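# Push loaded heat sealer drawer shut and get blue light

## Task

Slide the heat sealer's loaded drawer all the way closed so the sealer finishes its cycle and its light shows blue. At the end the seal sheet must still sit centred and square on the plate, with the sealing frame still resting on it. The result must hold without the robot. Release everything and move the arm away before ending.

## Robot and tools

ROBOT. There is one arm with six joints and a two-finger gripper. The only camera is cam_wrist, mounted on the wrist, with 896x504 images. Joints are always listed as waist, shoulder, elbow, wrist pitch, wrist yaw, wrist roll, followed by the gripper. Three joints are REVERSED: shoulder, elbow and wrist roll. Their numbers run opposite to the URDF, both in what you send and in what you read back. In your own sign convention the usable ranges are about: waist -2.618 to 3.054, shoulder -3.142 to 0, elbow -3.142 to 0, wrist pitch -1.571 to 1.571, wrist yaw -1.571 to 1.571, wrist roll -2.094 to 2.094, all in radians. Each real end may sit up to 0.036 rad either side of these values.

SCENE FRAME. The origin is on the table surface directly under the arm's base, and +z points up. Looking along +x, +y points to the left. The base may be tilted relative to the table.

THE SEALER. Once the drawer is fully in and stays there, the sealer locks it and starts sealing by itself. Light colours: green means ready; amber means locked and running; blue means sealed; red means the drawer is not quite fully in, or the cycle failed. To retry, pull the drawer out until the light turns green, then push it fully in again. The sealer is not fastened down. By the end it must be within about a finger's width of its starting spot, still upright and barely rotated. Push gently and steadily. Do not shove the sealer across the table or disturb the sheet and frame in the drawer. Brief outside tugs or nudges can happen. Nothing may leave the table; that ends the scene.

execute_actions(actions). actions is a list of up to 15 actions, run in order.
- Each action is a table of up to 15 rows. Each row lasts one control step (1/30 s). If a table has fewer than 15 rows, its last row repeats to fill 15 steps.
- Each row holds 7 numbers in [-1, 1]: six joint values, then the gripper opening.
- The joint values are offsets from the joint angles at the start of that action, not from the row before. For the first action, that is the last reported state. They are scaled: 1.0 equals 1.202 rad for the waist, 1.258 for the shoulder, 1.238 for the elbow, 2.073 for wrist pitch, and 2.022 for wrist yaw and for wrist roll.
- The opening is absolute: +1 is fully open, -1 is closed.
- An empty list only returns the current state and images.
- An action is rejected if it sends a joint more than 0.036 rad beyond its range. If the first action is bad, the whole call is rejected and nothing moves.
- A joint driven into its real end stops there, and the result says "joint sent to its limit". If that line is missing, it does not prove the joint has room left.

move(target, speed, blocking). target is one row of 7 numbers, scaled as above. Its six joint values are offsets from the "Joint positions" in the latest result that shows them, not from where the arm is when the move starts. The opening is absolute and is sent immediately. All joints travel on paths that finish together, so the gripper follows a curve. A path lasts between 0.5 and 10 s and is cut off at 10 s. speed is the top speed in rad/s of the joint with the furthest to go (0.01 to 2, default 0.5). Moves do not slow down for obstacles. A fast contact, or a target set far beyond a contact, presses harder. The result adds a "move:" line with three things: the outcome (done, off_target, moving, held, fault), limits=held or limits=none, and the joint furthest from its target. With blocking=false the result comes back after 0.5 s. Until a result shows that move has ended, use wait or stop; other motion calls are refused.

wait(seconds), 0 to 10: lets the simulation run while the last command is held. stop(): brakes a running move; the fingers keep going. zoom_image(camera="cam_wrist", region=[x0,y0,x1,y1]): gives a closer view of the latest image. Region is in pixels, with the origin at top left, and can be at most 504x504. finished_scene(scene): pass the current scene's number to end it for good; the reply says whether the goal was met. Replying without a tool call also ends things.

RESULTS. Joint positions and Joint velocities are listed in joint order (rad, rad/s), followed by the finger-pad gap (m; 0.094 when fully open). Joint targets are the angles currently being driven toward. grip_measured is the opening on your command scale, with a constant error of up to about 1 mm. To hold an object, command roughly 0.03 below grip_measured. "joint command not followed" means a clearance check altered or blocked the targets.

MOTION LIMITS. On each step, a joint target may lead the measured angle by at most 0.202 (waist), 0.258 (shoulder), 0.238 (elbow), 0.573 (wrist pitch) or 0.522 rad (yaw and roll). Targets are also pulled back if they would place the gripper more than 70 mm away from where it is. Large motions therefore need several actions. Send any unfinished part again. The arm can sag under zero offsets. To hold a pose, first send offsets back to the angles you want, then zeros, and extend them if a joint still falls short. The simulation keeps running while you compose a reply, and the robot holds your last command during that time.

HEAT. Holding loads or pressing heats the motors. A MOTOR HOT line appears from 75 °C. At 90 °C the arm halts for 10 s. At 100 °C the motors go limp and the arm drops. Avoid long hard pushes.

FINISH. When the light is blue and the sheet and frame are still in place, open the gripper, back the arm away from the sealer, and call finished_scene.

Each tool is called after "Request:" by a JSON object that holds its "name" and its "arguments".

## Session

Request:
{"name": "execute_actions", "arguments": {"actions": []}}

Scene clock: 0.00 s.
grip_measured=+1.000
Joint names: [waist, shoulder, elbow, wrist pitch, wrist yaw, wrist roll]
Joint positions: [ 1.291 -1.938 -0.875 -0.291  0.557  1.059  0.094]
Joint velocities: [-0.002 -0.007  0.022 -0.037 -0.022 -0.007  0.   ]
Joint targets: [1.302 -1.934 -0.880 -0.294 0.547 1.058]

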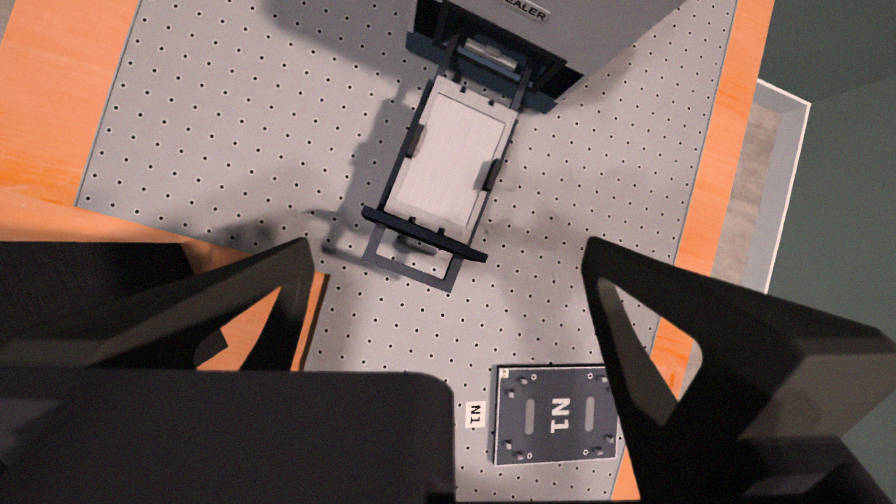

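Request:
{"name": "zoom_image", "arguments": {"camera": "cam_wrist", "region": [300, 0, 620, 320]}}

Request:
{"name": "zoom_image", "arguments": {"camera": "cam_wrist", "region": [0, 0, 420, 400]}}

Request:
{"name": "zoom_image", "arguments": {"camera": "cam_wrist", "region": [392, 0, 896, 504]}}

Region (300, 0, 620, 320) of cam_wrist's 896x504 image, scaled by 1.575, with more detail than that image has.

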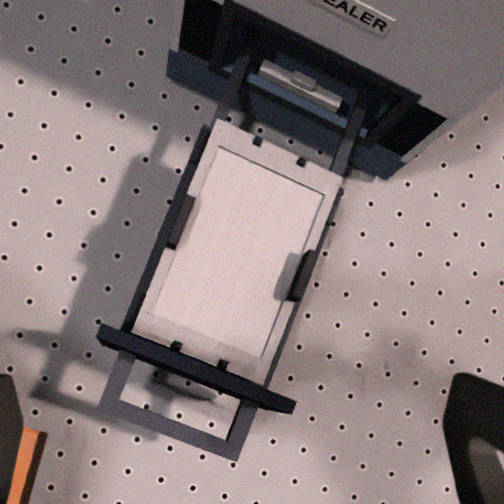

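Region (0, 0, 420, 400) of cam_wrist's 896x504 image, scaled by 1.200, with more detail than that image has; it fills the top 480 rows of this view, and the rest is white.

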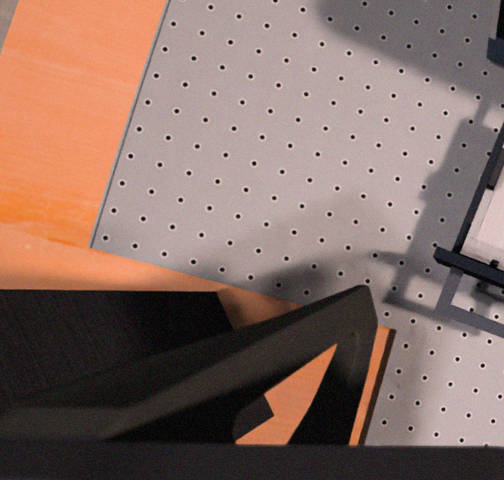

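Region (392, 0, 896, 504) of cam_wrist's 896x504 image, scaled by 1.000.

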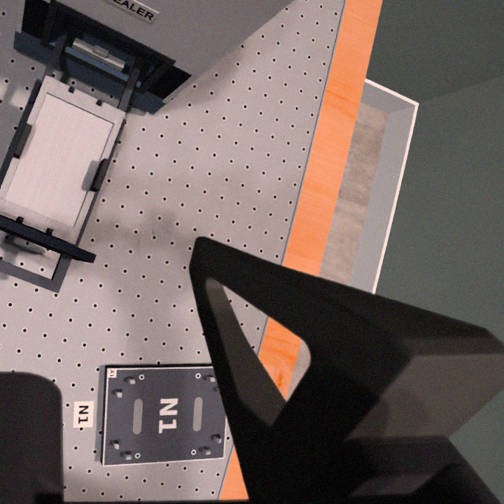

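Request:
{"name": "zoom_image", "arguments": {"camera": "cam_wrist", "region": [60, 0, 400, 250]}}

Request:
{"name": "zoom_image", "arguments": {"camera": "cam_wrist", "region": [480, 0, 760, 280]}}

Request:
{"name": "zoom_image", "arguments": {"camera": "cam_wrist", "region": [300, 180, 620, 400]}}

Region (60, 0, 400, 250) of cam_wrist's 896x504 image, scaled by 1.482, with more detail than that image has; it fills the top 371 rows of this view, and the rest is white.

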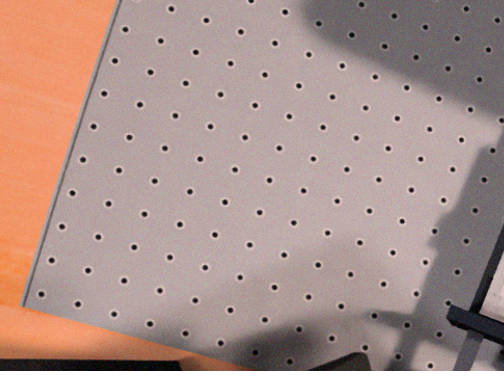

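Region (480, 0, 760, 280) of cam_wrist's 896x504 image, scaled by 1.800, with more detail than that image has.

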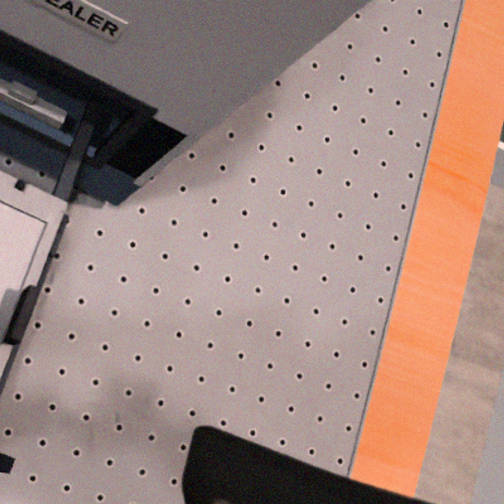

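Region (300, 180, 620, 400) of cam_wrist's 896x504 image, scaled by 1.575, with more detail than that image has; it fills the top 346 rows of this view, and the rest is white.

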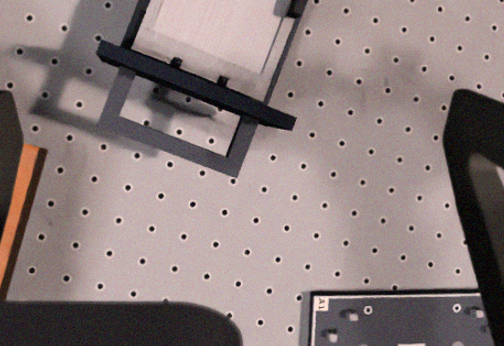

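Request:
{"name": "move", "arguments": {"target": [-0.33, 0, 0, 0, 0, 0, 1], "speed": 0.6}}

Scene clock: 60.20 s.
grip_measured=+1.000
Joint names: [waist, shoulder, elbow, wrist pitch, wrist yaw, wrist roll]
Joint positions: [ 0.884 -1.938 -0.875 -0.291  0.563  1.059  0.094]
Joint velocities: [ 0.007  0.007 -0.022 -0.007 -0.022 -0.037  0.   ]
Joint targets: [0.894 -1.938 -0.875 -0.291 0.557 1.059]
move: done; limits=none; farthest joint: the waist, 0.010 radians from its target (0.396 radians at the start)

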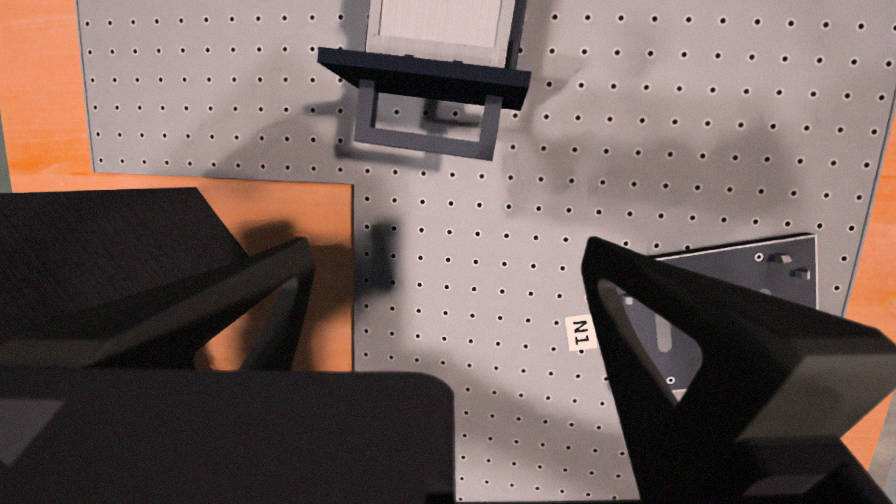

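Request:
{"name": "zoom_image", "arguments": {"camera": "cam_wrist", "region": [60, 0, 400, 250]}}

Request:
{"name": "zoom_image", "arguments": {"camera": "cam_wrist", "region": [340, 150, 680, 504]}}

Request:
{"name": "zoom_image", "arguments": {"camera": "cam_wrist", "region": [520, 0, 896, 330]}}

Request:
{"name": "zoom_image", "arguments": {"camera": "cam_wrist", "region": [300, 0, 552, 200]}}

Region (60, 0, 400, 250) of cam_wrist's 896x504 image, scaled by 1.482, with more detail than that image has; it fills the top 371 rows of this view, and the rest is white.

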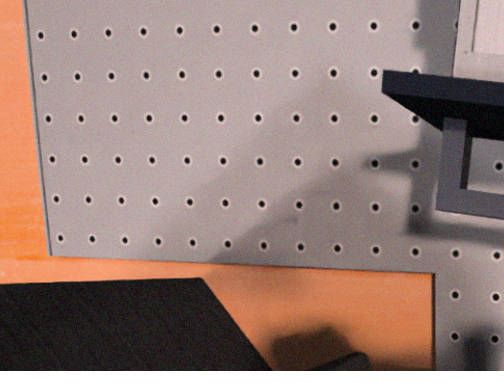

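Region (340, 150, 680, 504) of cam_wrist's 896x504 image, scaled by 1.424, with more detail than that image has; it fills the left 484 columns of this view, and the rest is white.

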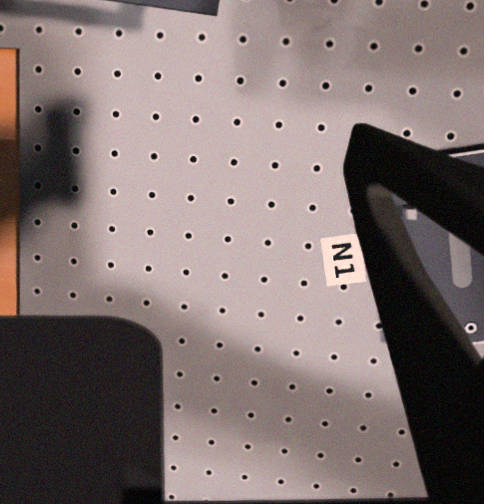

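Region (520, 0, 896, 330) of cam_wrist's 896x504 image, scaled by 1.340, with more detail than that image has; it fills the top 442 rows of this view, and the rest is white.

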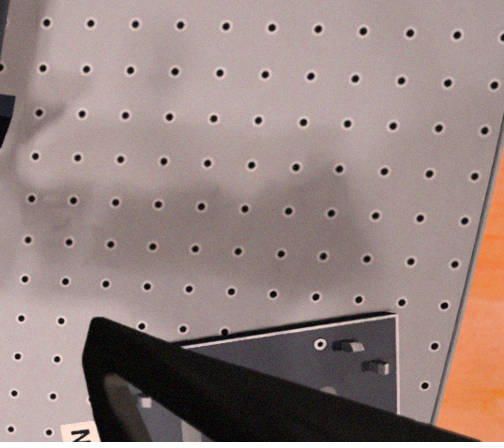

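Region (300, 0, 552, 200) of cam_wrist's 896x504 image, scaled by 2.000, with more detail than that image has; it fills the top 400 rows of this view, and the rest is white.

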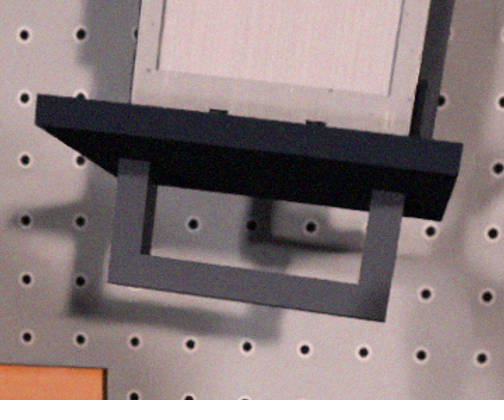

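Request:
{"name": "move", "arguments": {"target": [-0.2504, -0.1963, 0.2868, 0.4932, -0.3032, 0.1808, -1], "speed": 0.7}}

Scene clock: 167.30 s.
grip_measured=-0.992
Joint names: [waist, shoulder, elbow, wrist pitch, wrist yaw, wrist roll]
Joint positions: [ 0.585 -2.168 -0.537  0.724 -0.025  1.418  0.   ]
Joint velocities: [-0.002  0.007  0.012  0.022  0.037  0.007  0.   ]
Joint targets: [0.584 -2.185 -0.520 0.731 -0.050 1.424]
move: off_target; limits=none; farthest joint: the wrist yaw, 0.025 radians from its target (0.613 radians at the start)

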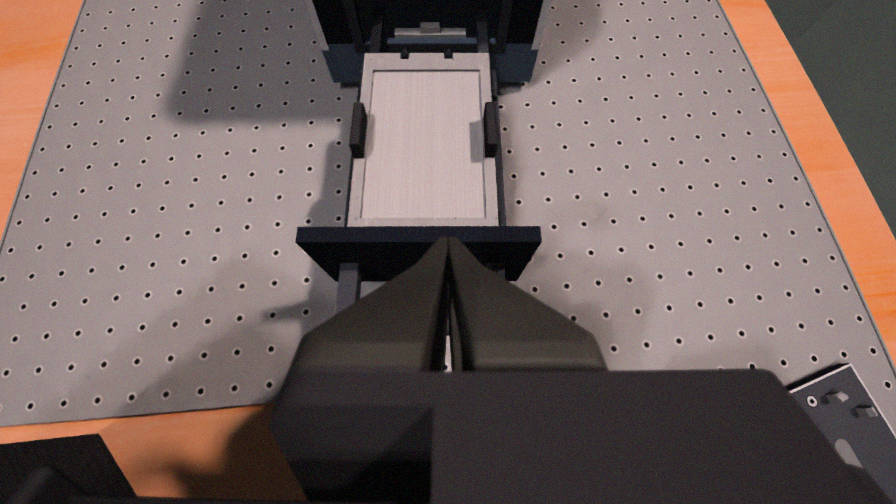

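Request:
{"name": "zoom_image", "arguments": {"camera": "cam_wrist", "region": [280, 0, 600, 320]}}

Request:
{"name": "zoom_image", "arguments": {"camera": "cam_wrist", "region": [0, 60, 360, 440]}}

Request:
{"name": "zoom_image", "arguments": {"camera": "cam_wrist", "region": [520, 0, 896, 380]}}

Region (280, 0, 600, 320) of cam_wrist's 896x504 image, scaled by 1.575, with more detail than that image has.

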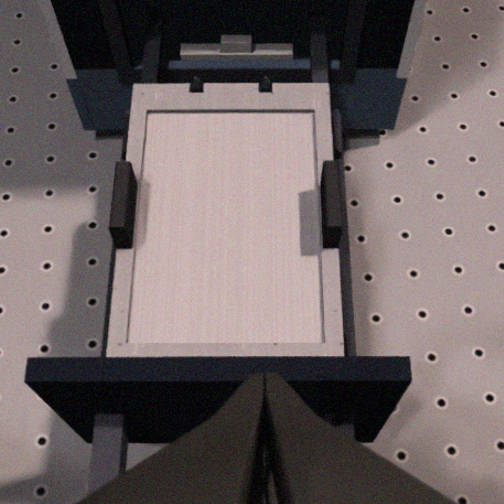

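Region (0, 60, 360, 440) of cam_wrist's 896x504 image, scaled by 1.326, with more detail than that image has; it fills the left 477 columns of this view, and the rest is white.

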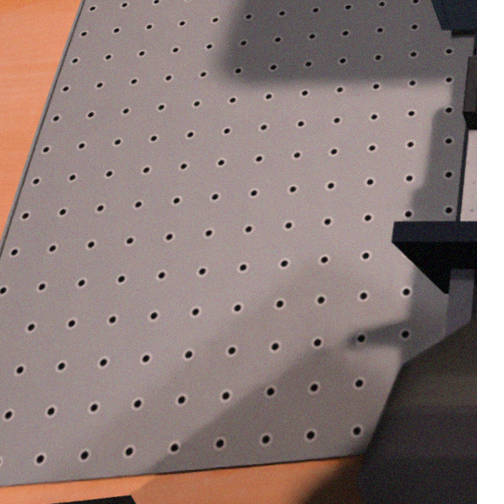

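Region (520, 0, 896, 380) of cam_wrist's 896x504 image, scaled by 1.326, with more detail than that image has; it fills the left 499 columns of this view, and the rest is white.

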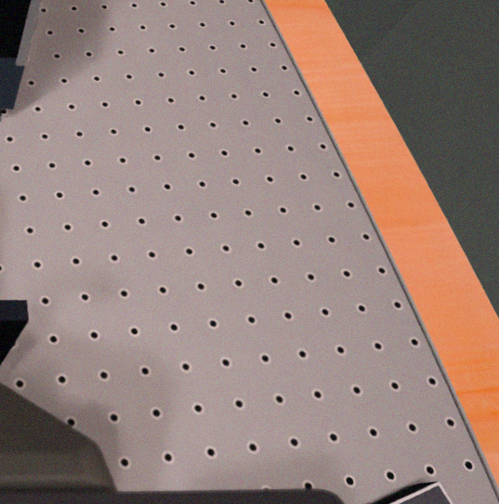

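Request:
{"name": "move", "arguments": {"target": [-0.1323, -0.1777, -0.0856, 0.0362, -0.0678, 0.0653, -1], "speed": 0.3}}

Scene clock: 207.50 s.
grip_measured=-0.992
Joint names: [waist, shoulder, elbow, wrist pitch, wrist yaw, wrist roll]
Joint positions: [ 0.425 -2.374 -0.627  0.793 -0.138  1.544  0.   ]
Joint velocities: [-0.012  0.007  0.002  0.037  0.007  0.066  0.   ]
Joint targets: [0.425 -2.392 -0.643 0.800 -0.163 1.550]
move: off_target; limits=none; farthest joint: the wrist yaw, 0.024 radians from its target (0.136 radians at the start)

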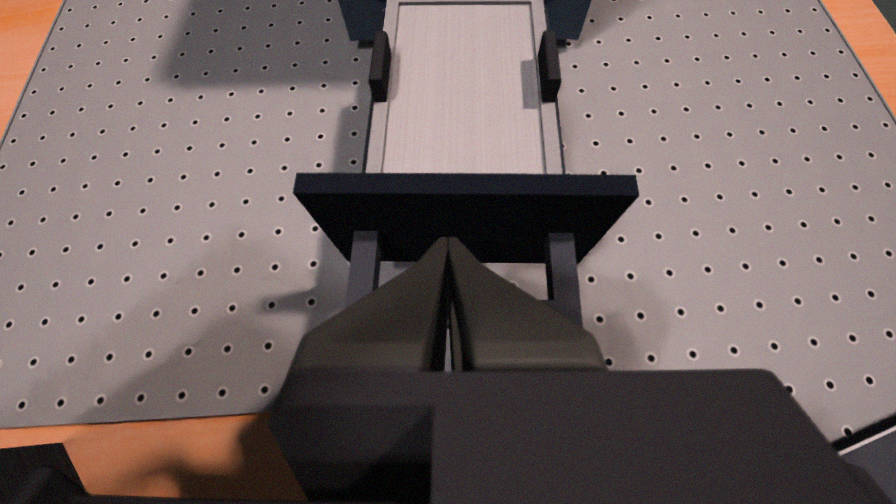

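Request:
{"name": "move", "arguments": {"target": [0.0248, -0.0479, -0.0587, 0.001, -0.003, -0.003, -1], "speed": 0.1}}

Scene clock: 226.70 s.
grip_measured=-0.992
Joint names: [waist, shoulder, elbow, wrist pitch, wrist yaw, wrist roll]
Joint positions: [ 0.435 -2.414 -0.683  0.793 -0.136  1.544  0.   ]
Joint velocities: [ 0.017 -0.007  0.012  0.022  0.007 -0.037 -0.001]
Joint targets: [0.455 -2.434 -0.700 0.794 -0.144 1.538]
move: done; limits=none; farthest joint: the waist, 0.020 radians from its target (0.030 radians at the start)

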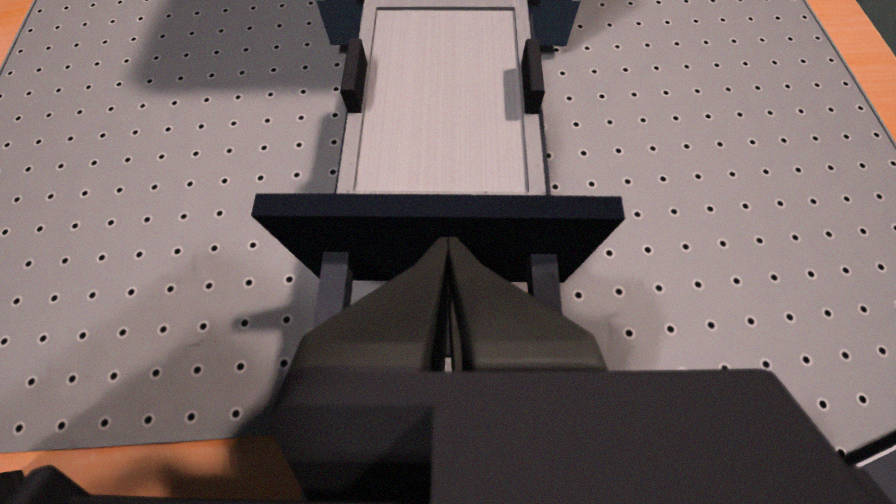

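Request:
{"name": "move", "arguments": {"target": [0.1589, -0.1948, -0.2132, -0.0109, 0.0477, -0.0744, -1], "speed": 0.13}}

Scene clock: 234.57 s.
grip_measured=-0.992
Joint names: [waist, shoulder, elbow, wrist pitch, wrist yaw, wrist roll]
Joint positions: [ 0.6   -2.637 -0.931  0.79  -0.025  1.399  0.   ]
Joint velocities: [-0.012  0.012 -0.012 -0.037 -0.022  0.051  0.001]
Joint targets: [0.626 -2.659 -0.947 0.770 -0.040 1.393]
move: off_target; limits=none; farthest joint: the waist, 0.026 radians from its target (0.191 radians at the start)

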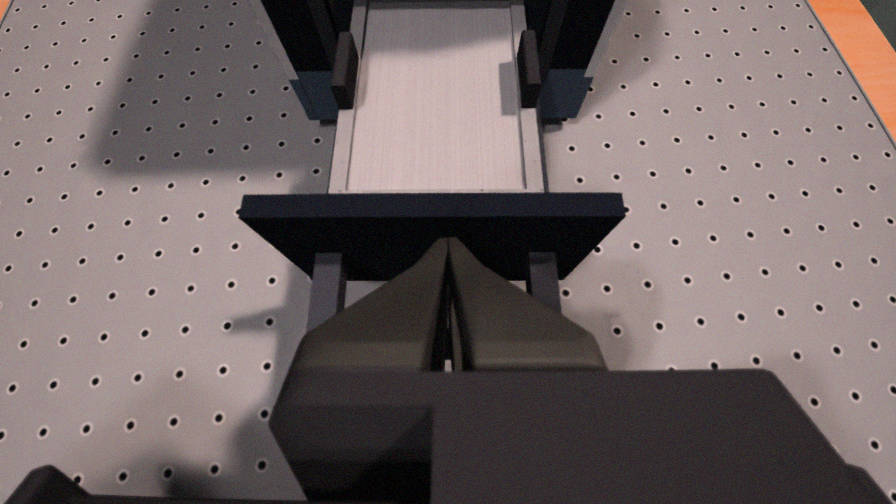

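Request:
{"name": "move", "arguments": {"target": [0.1369, -0.1852, -0.2662, -0.0673, 0.0257, -0.0537, -1], "speed": 0.16}}

Scene clock: 241.07 s.
grip_measured=-0.992
Joint names: [waist, shoulder, elbow, wrist pitch, wrist yaw, wrist roll]
Joint positions: [ 0.737 -2.849 -1.242  0.665  0.044  1.296  0.   ]
Joint velocities: [-0.002  0.012 -0.007 -0.007  0.007  0.037 -0.   ]
Joint targets: [0.765 -2.869 -1.260 0.651 0.027 1.290]
move: off_target; limits=none; farthest joint: the waist, 0.028 radians from its target (0.164 radians at the start)

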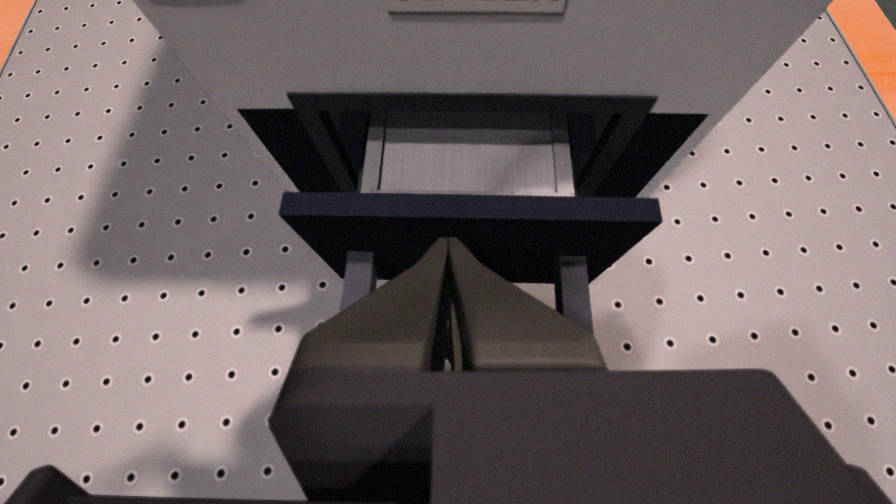

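Request:
{"name": "move", "arguments": {"target": [0.0507, -0.0692, -0.109, -0.0178, 0.002, -0.0158, -1], "speed": 0.1}}

Scene clock: 250.70 s.
grip_measured=-0.992
Joint names: [waist, shoulder, elbow, wrist pitch, wrist yaw, wrist roll]
Joint positions: [ 0.767 -2.918 -1.356  0.637  0.07   1.27   0.   ]
Joint velocities: [-0.007 -0.017 -0.002 -0.022  0.022 -0.007 -0.   ]
Joint targets: [0.798 -2.936 -1.377 0.628 0.048 1.264]
move: off_target; limits=none; farthest joint: the waist, 0.031 radians from its target (0.061 radians at the start)

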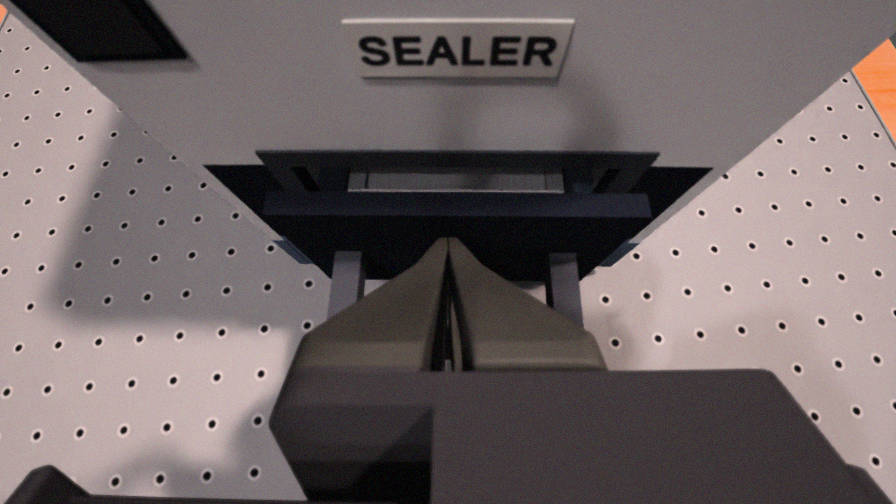

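Request:
{"name": "move", "arguments": {"target": [0.0362, -0.0362, -0.0557, -0.0135, -0.0099, -0.0079, -1], "speed": 0.06}}

Scene clock: 257.93 s.
grip_measured=-0.992
Joint names: [waist, shoulder, elbow, wrist pitch, wrist yaw, wrist roll]
Joint positions: [ 0.78  -2.945 -1.404  0.621  0.073  1.26   0.   ]
Joint velocities: [-0.012  0.012  0.017  0.066  0.007  0.022  0.   ]
Joint targets: [0.811 -2.963 -1.425 0.609 0.049 1.254]
move: off_target; limits=none; farthest joint: the waist, 0.031 radians from its target (0.043 radians at the start)

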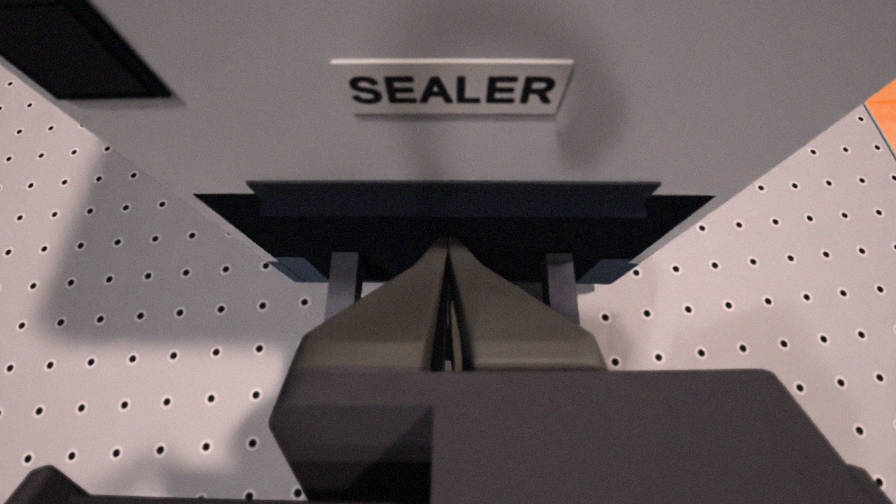

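Request:
{"name": "zoom_image", "arguments": {"camera": "cam_wrist", "region": [180, 140, 460, 300]}}

Region (180, 140, 460, 300) of cam_wrist's 896x504 image, scaled by 1.800, with more detail than that image has; it fills the top 288 rows of this view, and the rest is white.

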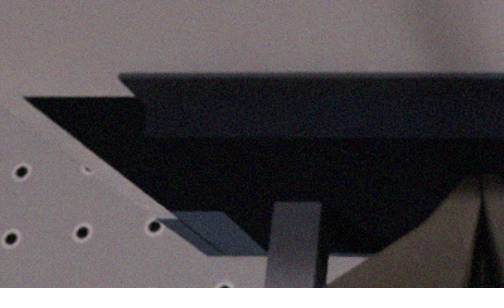

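Request:
{"name": "move", "arguments": {"target": [0.030, -0.0231, -0.0323, -0.0096, -0.0119, -0.0045, -1], "speed": 0.05}}

Scene clock: 262.07 s.
grip_measured=-0.992
Joint names: [waist, shoulder, elbow, wrist pitch, wrist yaw, wrist roll]
Joint positions: [ 0.781 -2.945 -1.412  0.603  0.078  1.256  0.   ]
Joint velocities: [ 0.002 -0.002  0.007 -0.007 -0.007  0.007 -0.001]
Joint targets: [0.815 -2.974 -1.443 0.601 0.049 1.250]
move: off_target; limits=none; farthest joint: the waist, 0.035 radians from its target (0.037 radians at the start)

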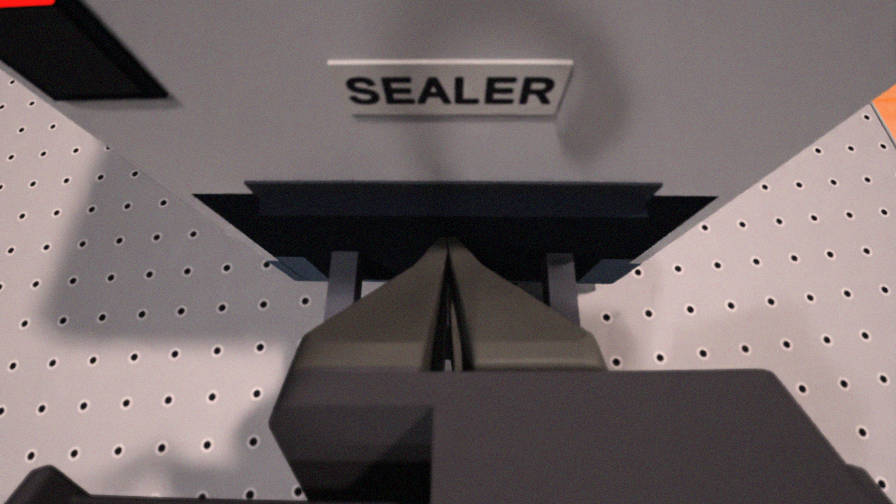

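Request:
{"name": "execute_actions", "arguments": {"actions": [[[0.030,-0.0235,-0.0266,-0.0005,-0.0163,-0.003,-1],[0.0316,-0.0239,-0.0282,0,-0.0183,-0.003,-1],[0.0333,-0.0243,-0.0299,0.0005,-0.0202,-0.003,-1],[0.0349,-0.0247,-0.0315,0.001,-0.0222,-0.003,-1],[0.0366,-0.025,-0.0331,0.0015,-0.0242,-0.003,-1],[0.0383,-0.0254,-0.0347,0.002,-0.0262,-0.003,-1],[0.0399,-0.0258,-0.0363,0.0024,-0.0282,-0.003,-1],[0.0416,-0.0262,-0.038,0.0029,-0.0301,-0.003,-1],[0.0432,-0.0266,-0.0396,0.0034,-0.0321,-0.003,-1],[0.0449,-0.027,-0.0412,0.0039,-0.0341,-0.003,-1]]]}}

Request:
{"name": "wait", "arguments": {"seconds": 0.5}}

Scene clock: 274.37 s.
grip_measured=-0.992
Joint names: [waist, shoulder, elbow, wrist pitch, wrist yaw, wrist roll]
Joint positions: [ 0.787 -2.95  -1.422  0.6    0.084  1.254  0.   ]
Joint velocities: [-0.007  0.007 -0.002 -0.007 -0.081 -0.037  0.   ]
Joint targets: [0.835 -2.979 -1.464 0.612 0.010 1.250]

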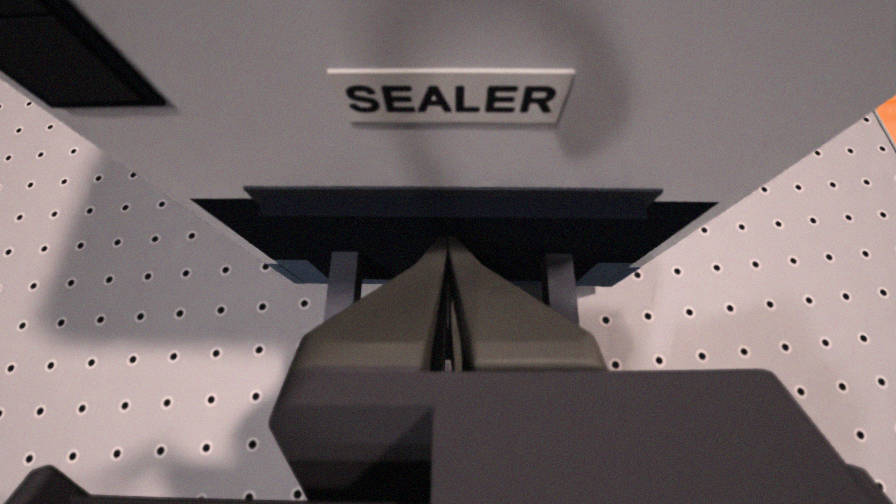

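Scene clock: 274.87 s.
grip_measured=-0.992
Joint names: [waist, shoulder, elbow, wrist pitch, wrist yaw, wrist roll]
Joint positions: [ 0.787 -2.95  -1.422  0.6    0.084  1.254  0.   ]
Joint velocities: [ 0.012  0.002 -0.002 -0.022  0.051  0.022  0.   ]
Joint targets: [0.835 -2.979 -1.464 0.612 0.010 1.250]
wait: 0.50 s; at rest by 0.17 s

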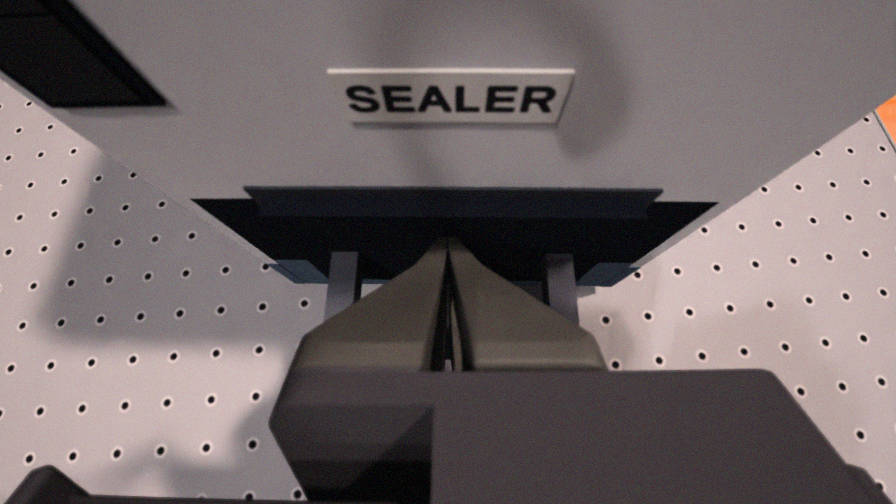

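Request:
{"name": "wait", "arguments": {"seconds": 0.3}}

Request:
{"name": "zoom_image", "arguments": {"camera": "cam_wrist", "region": [0, 0, 300, 300]}}

Scene clock: 278.13 s.
grip_measured=-0.992
Joint names: [waist, shoulder, elbow, wrist pitch, wrist yaw, wrist roll]
Joint positions: [ 0.787 -2.95  -1.422  0.6    0.084  1.254  0.   ]
Joint velocities: [-0.007  0.007  0.002 -0.037 -0.007  0.081 -0.   ]
Joint targets: [0.835 -2.979 -1.464 0.612 0.010 1.250]
wait: 0.30 s; at rest from the start

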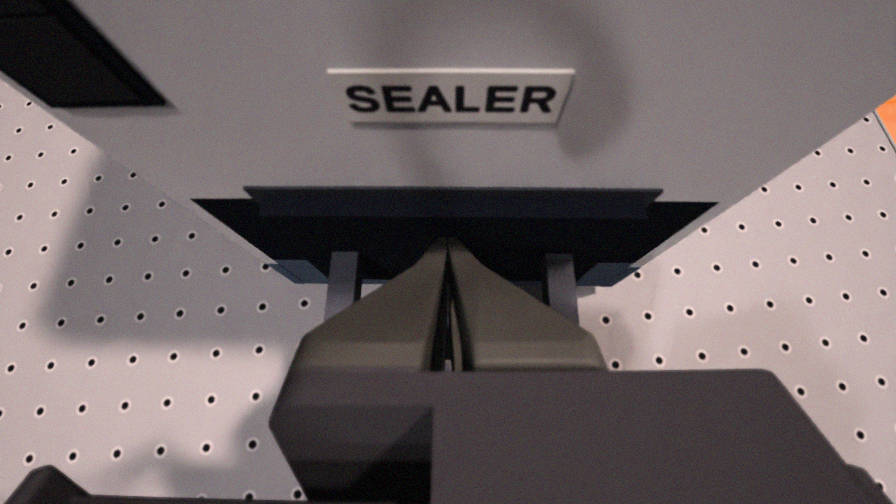

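Region (0, 0, 300, 300) of cam_wrist's 896x504 image, scaled by 1.680, with more detail than that image has.

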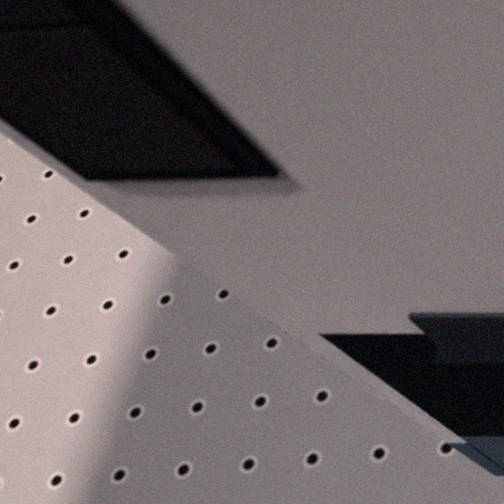

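Request:
{"name": "move", "arguments": {"target": [-0.114, 0.2607, 0.4103, 0.0868, -0.2493, 0.0722, -1], "speed": 0.4}}

Scene clock: 285.33 s.
grip_measured=-0.992
Joint names: [waist, shoulder, elbow, wrist pitch, wrist yaw, wrist roll]
Joint positions: [ 0.648 -2.64  -0.933  0.773 -0.395  1.394  0.   ]
Joint velocities: [-0.012  0.007 -0.012 -0.022  0.037 -0.022 -0.001]
Joint targets: [0.650 -2.622 -0.914 0.780 -0.420 1.400]
move: off_target; limits=none; farthest joint: the wrist yaw, 0.025 radians from its target (0.504 radians at the start)

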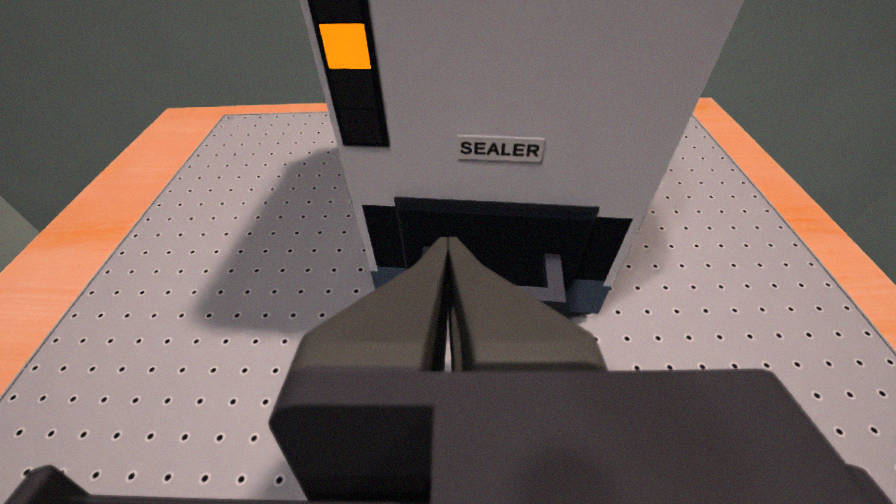

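Request:
{"name": "move", "arguments": {"target": [-0.07, 0.24, 0.26, 0, -0.02, 0.03, -1], "speed": 0.5}}

Request:
{"name": "wait", "arguments": {"seconds": 5}}

Scene clock: 289.57 s.
grip_measured=-0.992
Joint names: [waist, shoulder, elbow, wrist pitch, wrist yaw, wrist roll]
Joint positions: [ 0.565 -2.354 -0.63   0.774 -0.411  1.449  0.   ]
Joint velocities: [ 0.022 -0.007  0.017 -0.007  0.022  0.037 -0.001]
Joint targets: [0.564 -2.338 -0.611 0.773 -0.436 1.455]
move: off_target; limits=none; farthest joint: the wrist yaw, 0.024 radians from its target (0.040 radians at the start)

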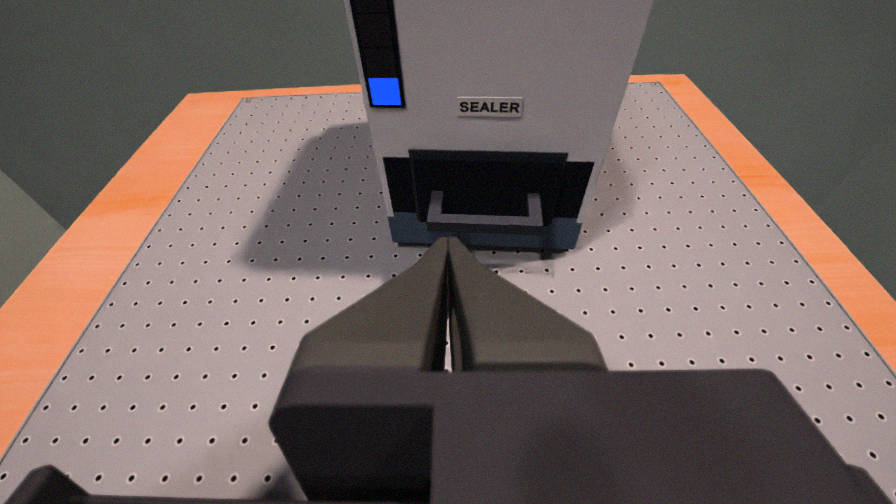

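Scene clock: 294.57 s.
grip_measured=-0.992
Joint names: [waist, shoulder, elbow, wrist pitch, wrist yaw, wrist roll]
Joint positions: [ 0.565 -2.354 -0.63   0.774 -0.412  1.449  0.   ]
Joint velocities: [-0.012  0.002 -0.007  0.007 -0.037  0.066  0.   ]
Joint targets: [0.564 -2.338 -0.611 0.773 -0.436 1.455]
wait: 5.00 s; at rest by 0.17 s

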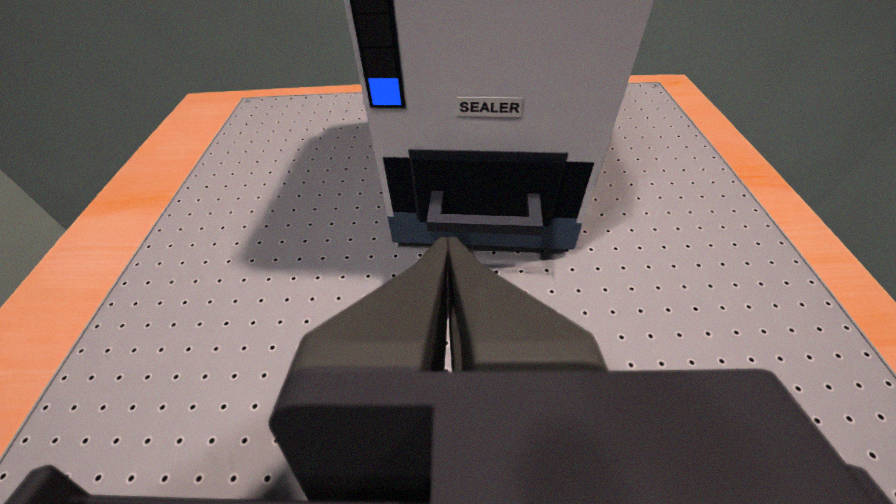

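The light is blue and the arm is clear.

Request:
{"name": "finished_scene", "arguments": {"scene": 1}}

The scene is finished: the task was done.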